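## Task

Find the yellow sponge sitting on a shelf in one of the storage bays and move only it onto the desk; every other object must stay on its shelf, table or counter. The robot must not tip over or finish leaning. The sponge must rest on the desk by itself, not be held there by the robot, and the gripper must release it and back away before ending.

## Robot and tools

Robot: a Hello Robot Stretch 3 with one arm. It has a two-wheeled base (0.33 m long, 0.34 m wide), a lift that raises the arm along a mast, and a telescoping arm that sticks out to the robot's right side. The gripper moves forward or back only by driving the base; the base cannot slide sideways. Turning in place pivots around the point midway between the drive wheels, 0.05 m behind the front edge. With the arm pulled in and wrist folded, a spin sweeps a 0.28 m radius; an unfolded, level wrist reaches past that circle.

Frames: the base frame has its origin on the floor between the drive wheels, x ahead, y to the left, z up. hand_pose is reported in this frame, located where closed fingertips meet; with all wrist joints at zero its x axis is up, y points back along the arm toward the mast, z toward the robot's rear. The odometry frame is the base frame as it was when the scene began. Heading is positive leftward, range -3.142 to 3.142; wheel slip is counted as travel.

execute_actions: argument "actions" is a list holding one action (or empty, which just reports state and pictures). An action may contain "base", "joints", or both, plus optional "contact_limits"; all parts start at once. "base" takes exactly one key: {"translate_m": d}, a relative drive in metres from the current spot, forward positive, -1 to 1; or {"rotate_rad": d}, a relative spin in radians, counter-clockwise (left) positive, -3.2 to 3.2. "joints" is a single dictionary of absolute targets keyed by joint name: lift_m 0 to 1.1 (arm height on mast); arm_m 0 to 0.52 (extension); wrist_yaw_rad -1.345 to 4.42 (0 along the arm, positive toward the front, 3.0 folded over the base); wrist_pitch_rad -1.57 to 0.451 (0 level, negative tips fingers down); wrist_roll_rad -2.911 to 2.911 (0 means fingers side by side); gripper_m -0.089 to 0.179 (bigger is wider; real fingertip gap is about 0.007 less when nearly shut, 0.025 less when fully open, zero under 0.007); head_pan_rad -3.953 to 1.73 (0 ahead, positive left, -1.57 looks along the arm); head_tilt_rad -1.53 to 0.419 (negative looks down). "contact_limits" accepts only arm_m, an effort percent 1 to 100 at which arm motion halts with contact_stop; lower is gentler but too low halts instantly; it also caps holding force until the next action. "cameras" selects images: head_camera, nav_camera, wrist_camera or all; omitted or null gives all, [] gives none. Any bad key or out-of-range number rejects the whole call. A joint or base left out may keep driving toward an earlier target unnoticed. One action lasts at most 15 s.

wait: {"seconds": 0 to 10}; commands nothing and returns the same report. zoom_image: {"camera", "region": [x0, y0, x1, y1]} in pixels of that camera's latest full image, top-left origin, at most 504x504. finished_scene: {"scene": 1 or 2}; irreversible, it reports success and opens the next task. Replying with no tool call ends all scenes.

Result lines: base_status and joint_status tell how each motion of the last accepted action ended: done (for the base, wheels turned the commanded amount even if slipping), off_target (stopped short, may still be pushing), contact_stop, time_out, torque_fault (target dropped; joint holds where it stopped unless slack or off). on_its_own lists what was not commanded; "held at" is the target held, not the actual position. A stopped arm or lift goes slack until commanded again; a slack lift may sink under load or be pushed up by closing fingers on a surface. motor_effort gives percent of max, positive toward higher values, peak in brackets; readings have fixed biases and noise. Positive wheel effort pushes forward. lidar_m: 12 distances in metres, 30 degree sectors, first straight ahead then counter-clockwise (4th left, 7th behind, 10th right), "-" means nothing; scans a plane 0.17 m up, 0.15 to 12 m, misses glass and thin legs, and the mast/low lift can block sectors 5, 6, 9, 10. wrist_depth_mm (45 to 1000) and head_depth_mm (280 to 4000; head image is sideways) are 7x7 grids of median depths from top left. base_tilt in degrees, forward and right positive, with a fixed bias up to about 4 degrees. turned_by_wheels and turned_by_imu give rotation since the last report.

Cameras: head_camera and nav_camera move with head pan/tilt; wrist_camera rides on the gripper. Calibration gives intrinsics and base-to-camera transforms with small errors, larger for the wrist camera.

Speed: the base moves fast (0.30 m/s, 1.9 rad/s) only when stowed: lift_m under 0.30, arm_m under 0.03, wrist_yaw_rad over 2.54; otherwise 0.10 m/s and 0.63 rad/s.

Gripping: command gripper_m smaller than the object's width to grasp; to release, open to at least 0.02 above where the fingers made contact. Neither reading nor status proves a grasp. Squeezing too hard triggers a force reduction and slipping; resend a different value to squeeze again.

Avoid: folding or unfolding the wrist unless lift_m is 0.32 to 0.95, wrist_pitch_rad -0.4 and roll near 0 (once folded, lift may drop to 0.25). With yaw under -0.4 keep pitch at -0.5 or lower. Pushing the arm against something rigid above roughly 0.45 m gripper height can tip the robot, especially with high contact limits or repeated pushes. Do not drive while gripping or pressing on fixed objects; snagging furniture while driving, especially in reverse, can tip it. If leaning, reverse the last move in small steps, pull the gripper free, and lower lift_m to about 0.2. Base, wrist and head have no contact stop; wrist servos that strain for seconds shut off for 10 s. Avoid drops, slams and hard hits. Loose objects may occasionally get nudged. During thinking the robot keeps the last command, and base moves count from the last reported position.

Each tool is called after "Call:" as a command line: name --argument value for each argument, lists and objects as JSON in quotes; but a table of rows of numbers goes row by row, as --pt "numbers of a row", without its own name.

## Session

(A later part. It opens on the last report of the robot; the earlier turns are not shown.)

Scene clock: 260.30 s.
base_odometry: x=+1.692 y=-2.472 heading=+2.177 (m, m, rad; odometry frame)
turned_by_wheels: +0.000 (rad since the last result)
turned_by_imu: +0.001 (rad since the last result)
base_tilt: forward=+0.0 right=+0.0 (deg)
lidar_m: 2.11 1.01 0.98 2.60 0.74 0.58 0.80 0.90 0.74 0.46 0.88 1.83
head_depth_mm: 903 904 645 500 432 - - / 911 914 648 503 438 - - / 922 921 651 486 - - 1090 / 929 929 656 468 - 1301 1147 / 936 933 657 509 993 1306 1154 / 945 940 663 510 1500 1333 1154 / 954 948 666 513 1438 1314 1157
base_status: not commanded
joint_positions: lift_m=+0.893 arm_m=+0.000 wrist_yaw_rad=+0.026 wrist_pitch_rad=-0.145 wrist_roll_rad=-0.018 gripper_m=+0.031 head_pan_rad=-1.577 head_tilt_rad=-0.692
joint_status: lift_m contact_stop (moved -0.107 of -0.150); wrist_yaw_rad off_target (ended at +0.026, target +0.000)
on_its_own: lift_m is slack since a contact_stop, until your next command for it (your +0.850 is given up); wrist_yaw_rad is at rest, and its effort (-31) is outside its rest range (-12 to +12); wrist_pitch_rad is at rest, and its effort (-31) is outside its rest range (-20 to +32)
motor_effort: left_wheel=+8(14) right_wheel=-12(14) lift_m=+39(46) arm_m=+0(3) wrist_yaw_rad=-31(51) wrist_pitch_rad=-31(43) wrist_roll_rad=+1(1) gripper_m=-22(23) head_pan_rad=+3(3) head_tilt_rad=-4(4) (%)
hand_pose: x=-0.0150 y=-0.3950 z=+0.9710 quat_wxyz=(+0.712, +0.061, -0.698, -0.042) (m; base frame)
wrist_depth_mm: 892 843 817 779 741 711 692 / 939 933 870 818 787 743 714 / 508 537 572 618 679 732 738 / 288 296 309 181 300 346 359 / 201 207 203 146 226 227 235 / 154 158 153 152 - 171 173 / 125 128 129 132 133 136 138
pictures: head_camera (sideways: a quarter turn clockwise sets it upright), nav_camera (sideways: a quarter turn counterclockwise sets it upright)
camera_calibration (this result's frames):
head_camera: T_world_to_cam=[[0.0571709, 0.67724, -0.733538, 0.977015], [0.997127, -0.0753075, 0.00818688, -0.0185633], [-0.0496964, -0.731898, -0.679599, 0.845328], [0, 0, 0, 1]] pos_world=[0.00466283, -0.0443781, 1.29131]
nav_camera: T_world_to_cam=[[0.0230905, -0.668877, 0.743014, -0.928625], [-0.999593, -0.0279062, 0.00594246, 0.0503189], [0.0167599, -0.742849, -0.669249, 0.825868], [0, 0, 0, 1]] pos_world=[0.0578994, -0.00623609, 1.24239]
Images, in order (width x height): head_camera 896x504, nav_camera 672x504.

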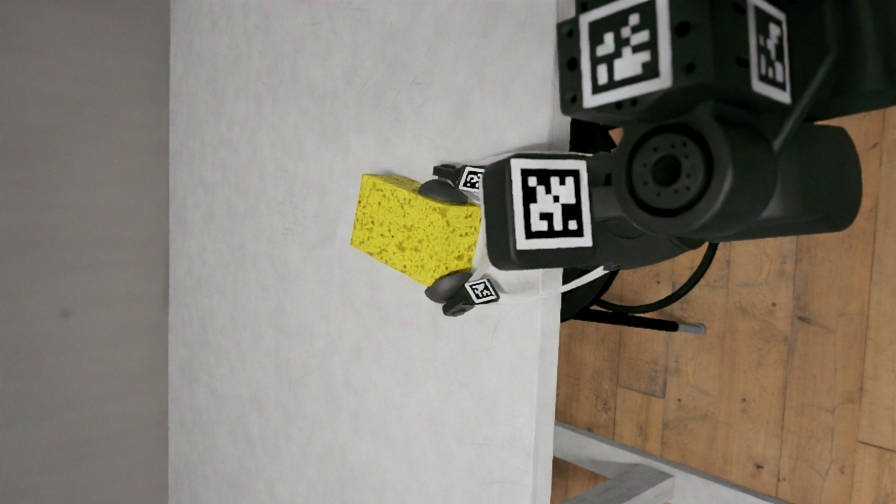

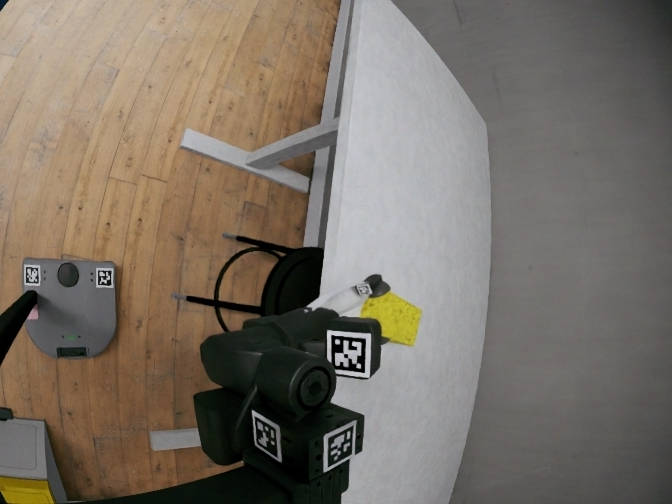

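Call:
execute_actions --actions '[{"joints":{"lift_m":0.935}}]' --cameras '[]'

Call:
execute_actions --actions '[{"joints":{"arm_m":0.1}}]' --cameras '[]'

Call:
execute_actions --actions '[{"joints":{"lift_m":0.912}}]' --cameras '["wrist_camera"]'

Scene clock: 272.30 s.
base_odometry: x=+1.692 y=-2.472 heading=+2.177 (m, m, rad; odometry frame)
turned_by_wheels: +0.000 (rad since the last result)
turned_by_imu: +0.001 (rad since the last result)
base_tilt: forward=+0.0 right=+0.0 (deg)
lidar_m: 2.10 1.01 0.98 2.59 0.73 0.58 0.80 0.90 0.74 0.46 0.88 1.83
head_depth_mm: 902 905 645 516 - - - / 911 912 647 503 - - 1100 / 921 918 651 505 - - 1099 / 930 929 654 445 - 1296 1144 / 934 935 658 509 994 1302 1145 / 940 942 660 509 1510 1334 1150 / 950 948 664 512 1433 1306 1147
base_status: not commanded
joint_positions: lift_m=+0.935 arm_m=+0.000 wrist_yaw_rad=+0.039 wrist_pitch_rad=-0.237 wrist_roll_rad=-0.018 gripper_m=+0.031 head_pan_rad=-1.577 head_tilt_rad=-0.692
joint_status: all done
on_its_own: wrist_yaw_rad is held at +0.040, not at your +0.000, by its stall guard, which is not easing now
motor_effort: left_wheel=+4(4) right_wheel=-4(4) lift_m=+49(50) arm_m=+0(0) wrist_yaw_rad=+1(2) wrist_pitch_rad=+7(22) wrist_roll_rad=+1(1) gripper_m=-19(19) head_pan_rad=+3(4) head_tilt_rad=-3(4) (%)
hand_pose: x=-0.0121 y=-0.3883 z=+0.9899 quat_wxyz=(+0.710, +0.098, -0.694, -0.069) (m; base frame)
wrist_depth_mm: 910 833 815 771 745 708 671 / 961 903 844 808 774 743 717 / 454 464 486 508 547 578 585 / 298 308 317 182 295 351 362 / 223 229 233 147 246 250 256 / 180 184 173 160 184 197 201 / 150 151 153 156 158 162 164
pictures: none
No camera images: the call's "cameras" was empty. Leave "cameras" out to get every camera's image.

Scene clock: 274.27 s.
base_odometry: x=+1.692 y=-2.472 heading=+2.177 (m, m, rad; odometry frame)
turned_by_wheels: +0.000 (rad since the last result)
turned_by_imu: +0.000 (rad since the last result)
base_tilt: forward=+0.1 right=+0.0 (deg)
lidar_m: 2.10 1.01 0.99 2.59 0.74 0.58 0.80 0.90 0.74 0.46 0.88 1.82
head_depth_mm: 902 905 701 - 1464 1319 1139 / 913 912 722 - 1448 1295 1143 / 918 917 695 - 878 1294 1143 / 926 926 713 - 865 1327 1146 / 935 932 658 508 914 1304 1150 / 946 941 662 511 1501 1335 1153 / 955 951 665 513 1427 1306 1155
base_status: not commanded
joint_positions: lift_m=+0.935 arm_m=+0.100 wrist_yaw_rad=+0.039 wrist_pitch_rad=-0.238 wrist_roll_rad=-0.018 gripper_m=+0.031 head_pan_rad=-1.577 head_tilt_rad=-0.692
joint_status: all done
on_its_own: wrist_yaw_rad is held at +0.040, not at your +0.000, by its stall guard, which is not easing now
motor_effort: left_wheel=+4(4) right_wheel=-4(4) lift_m=+49(49) arm_m=+4(4) wrist_yaw_rad=+1(3) wrist_pitch_rad=+7(7) wrist_roll_rad=+1(1) gripper_m=-18(20) head_pan_rad=+4(4) head_tilt_rad=-3(4) (%)
hand_pose: x=-0.0119 y=-0.4878 z=+0.9898 quat_wxyz=(+0.710, +0.098, -0.694, -0.069) (m; base frame)
wrist_depth_mm: 792 748 713 687 646 630 597 / 827 806 748 729 692 660 625 / 446 464 480 504 529 561 600 / 299 306 314 182 297 342 356 / 223 226 230 148 244 250 253 / 179 182 172 161 182 196 200 / 150 151 154 156 158 161 163
pictures: none
No camera images: the call's "cameras" was empty. Leave "cameras" out to get every camera's image.

Scene clock: 275.23 s.
base_odometry: x=+1.692 y=-2.472 heading=+2.177 (m, m, rad; odometry frame)
turned_by_wheels: +0.000 (rad since the last result)
turned_by_imu: +0.000 (rad since the last result)
base_tilt: forward=+0.1 right=+0.0 (deg)
lidar_m: 2.11 1.01 0.98 2.59 0.74 0.58 0.80 0.91 0.74 0.46 0.88 1.82
head_depth_mm: 903 906 657 - - 1315 1139 / 912 915 675 - - 1293 1140 / 919 921 677 - - 1296 1142 / 927 926 668 - 867 1326 1143 / 934 933 659 507 912 1300 1149 / 947 940 662 511 1501 1337 1155 / 953 950 666 513 1436 1313 1156
base_status: not commanded
joint_positions: lift_m=+0.912 arm_m=+0.100 wrist_yaw_rad=+0.039 wrist_pitch_rad=-0.216 wrist_roll_rad=-0.018 gripper_m=+0.031 head_pan_rad=-1.577 head_tilt_rad=-0.692
joint_status: all done
on_its_own: wrist_yaw_rad is held at +0.040, not at your +0.000, by its stall guard, which is not easing now
motor_effort: left_wheel=+4(4) right_wheel=-3(3) lift_m=+33(42) arm_m=+4(4) wrist_yaw_rad=+1(1) wrist_pitch_rad=-2(7) wrist_roll_rad=+1(1) gripper_m=-20(18) head_pan_rad=+3(4) head_tilt_rad=-3(4) (%)
hand_pose: x=-0.0119 y=-0.4896 z=+0.9725 quat_wxyz=(+0.711, +0.091, -0.695, -0.062) (m; base frame)
wrist_depth_mm: 812 757 710 708 661 637 614 / 850 805 770 733 704 659 622 / 410 431 455 466 506 528 563 / 267 272 282 180 262 312 321 / 198 203 204 147 217 222 227 / 157 160 157 154 160 172 175 / 130 131 133 135 138 140 142
pictures: wrist_camera
camera_calibration (this result's frames):
wrist_camera: T_world_to_cam=[[-0.997272, -0.0188902, 0.071359, -0.0981389], [-0.0730869, 0.38831, -0.918626, 1.11074], [-0.0103564, -0.921335, -0.388631, 0.097307], [0, 0, 0, 1]] pos_world=[-0.0156828, -0.343513, 1.06518]
Images, in order (width x height): wrist_camera 644x364.

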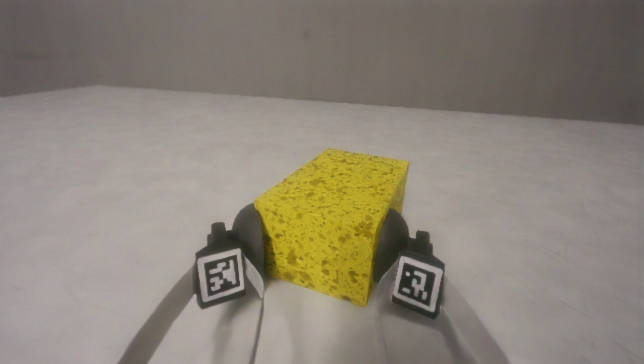

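Call:
execute_actions --actions '[{"joints":{"gripper_m":0.15}}]' --cameras '[]'

Call:
execute_actions --actions '[{"joints":{"lift_m":1.02}}]' --cameras '[]'

Call:
execute_actions --actions '[{"joints":{"arm_m":0,"wrist_yaw_rad":1.9}}]' --cameras '["head_camera"]'

Scene clock: 282.47 s.
base_odometry: x=+1.692 y=-2.472 heading=+2.177 (m, m, rad; odometry frame)
turned_by_wheels: +0.000 (rad since the last result)
turned_by_imu: +0.001 (rad since the last result)
base_tilt: forward=+0.1 right=+0.0 (deg)
lidar_m: 2.11 1.01 0.98 2.60 0.73 0.58 0.80 0.90 0.74 0.46 0.88 1.83
head_depth_mm: 903 907 658 - - 1314 1138 / 909 913 675 - - 1293 1137 / 918 919 679 - - 1289 1141 / 924 926 681 - 865 1324 1146 / 937 934 658 494 914 1297 1150 / 945 941 661 510 1504 1331 1149 / 952 950 666 513 1432 1304 1154
base_status: not commanded
joint_positions: lift_m=+0.912 arm_m=+0.100 wrist_yaw_rad=+0.039 wrist_pitch_rad=-0.220 wrist_roll_rad=-0.018 gripper_m=+0.150 head_pan_rad=-1.577 head_tilt_rad=-0.692
joint_status: all done
on_its_own: wrist_yaw_rad is held at +0.040, not at your +0.000, by its stall guard, which is not easing now
motor_effort: left_wheel=+4(4) right_wheel=-3(3) lift_m=+34(34) arm_m=+3(4) wrist_yaw_rad=+1(1) wrist_pitch_rad=+0(2) wrist_roll_rad=+1(1) gripper_m=+1(100) head_pan_rad=+3(3) head_tilt_rad=-4(4) (%)
hand_pose: x=-0.0119 y=-0.4893 z=+0.9716 quat_wxyz=(+0.711, +0.092, -0.695, -0.063) (m; base frame)
wrist_depth_mm: 791 753 701 687 651 631 596 / 829 786 739 718 687 657 622 / 403 417 443 463 490 525 553 / 264 269 277 175 258 309 318 / 197 209 193 147 203 231 225 / 159 - 161 154 165 - 173 / - 131 133 134 137 134 141
pictures: none
No camera images: the call's "cameras" was empty. Leave "cameras" out to get every camera's image.

Scene clock: 284.27 s.
base_odometry: x=+1.692 y=-2.472 heading=+2.177 (m, m, rad; odometry frame)
turned_by_wheels: +0.000 (rad since the last result)
turned_by_imu: +0.000 (rad since the last result)
base_tilt: forward=+0.1 right=-0.1 (deg)
lidar_m: 2.11 1.01 0.98 2.59 0.73 0.57 0.80 0.90 0.73 0.46 0.88 1.82
head_depth_mm: 875 - - 470 1440 1313 1137 / 883 - - 471 903 1295 1139 / 916 - - - 858 1291 1140 / 926 - - 490 864 1322 1150 / 937 934 631 508 912 1304 1148 / 944 941 660 509 1504 1337 1152 / 951 948 666 513 1437 1309 1156
base_status: not commanded
joint_positions: lift_m=+1.020 arm_m=+0.100 wrist_yaw_rad=+0.039 wrist_pitch_rad=-0.236 wrist_roll_rad=-0.018 gripper_m=+0.150 head_pan_rad=-1.577 head_tilt_rad=-0.692
joint_status: all done
on_its_own: wrist_yaw_rad is held at +0.040, not at your +0.000, by its stall guard, which is not easing now
motor_effort: left_wheel=+4(4) right_wheel=-3(3) lift_m=+48(51) arm_m=+4(3) wrist_yaw_rad=+1(1) wrist_pitch_rad=+6(6) wrist_roll_rad=+1(1) gripper_m=+2(1) head_pan_rad=+4(3) head_tilt_rad=-4(4) (%)
hand_pose: x=-0.0119 y=-0.4880 z=+1.0751 quat_wxyz=(+0.710, +0.098, -0.694, -0.069) (m; base frame)
wrist_depth_mm: 783 757 710 680 657 635 600 / 858 817 754 743 707 663 651 / 885 749 784 746 753 708 664 / 481 496 520 531 544 558 583 / 364 390 381 386 397 430 416 / 297 - 302 255 300 - 326 / 243 246 251 203 257 253 264
pictures: none
No camera images: the call's "cameras" was empty. Leave "cameras" out to get every camera's image.

Scene clock: 286.23 s.
base_odometry: x=+1.692 y=-2.472 heading=+2.177 (m, m, rad; odometry frame)
turned_by_wheels: +0.000 (rad since the last result)
turned_by_imu: +0.000 (rad since the last result)
base_tilt: forward=+0.1 right=+0.0 (deg)
lidar_m: 2.11 1.01 0.98 2.60 0.73 0.58 0.80 0.90 0.74 0.46 0.88 1.82
head_depth_mm: 901 965 - - 1441 1314 1135 / 909 915 723 - - 1290 1141 / 919 919 727 - - 1263 1144 / 931 926 682 - - - 1127 / 936 932 659 508 452 - 1107 / 944 941 661 511 1542 - - / 951 949 666 512 - - -
base_status: not commanded
joint_positions: lift_m=+1.020 arm_m=+0.000 wrist_yaw_rad=+1.898 wrist_pitch_rad=-0.236 wrist_roll_rad=-0.018 gripper_m=+0.150 head_pan_rad=-1.577 head_tilt_rad=-0.692
joint_status: all done
motor_effort: left_wheel=+3(4) right_wheel=-3(2) lift_m=+48(48) arm_m=-4(6) wrist_yaw_rad=+3(5) wrist_pitch_rad=+6(6) wrist_roll_rad=+1(1) gripper_m=-1(1) head_pan_rad=+4(4) head_tilt_rad=-4(4) (%)
hand_pose: x=+0.2092 y=-0.0671 z=+1.0751 quat_wxyz=(+0.480, +0.614, -0.337, +0.528) (m; base frame)
wrist_depth_mm: - 825 - - - - - / - 858 - - - - - / - 923 - - - - - / - - - - - - - / - - - - - - - / - - - - - - - / - - - - - - -
pictures: head_camera (sideways: a quarter turn clockwise sets it upright)
camera_calibration (this result's frames):
head_camera: T_world_to_cam=[[0.0571699, 0.67724, -0.733538, 0.977016], [0.997127, -0.075306, 0.00818689, -0.0185633], [-0.0496953, -0.731898, -0.679599, 0.845327], [0, 0, 0, 1]] pos_world=[0.0046629, -0.0443781, 1.29131]
Images, in order (width x height): head_camera 896x504.

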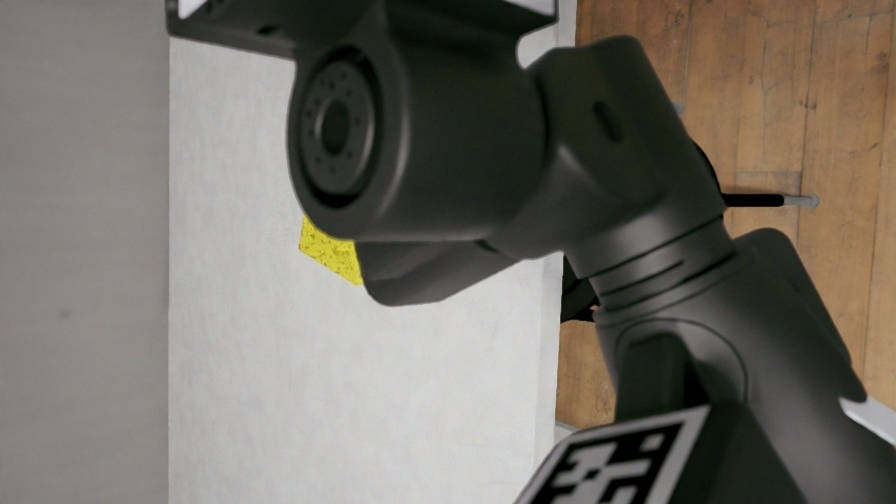

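Call:
finished_scene --scene 2

The scene is finished: the task was done.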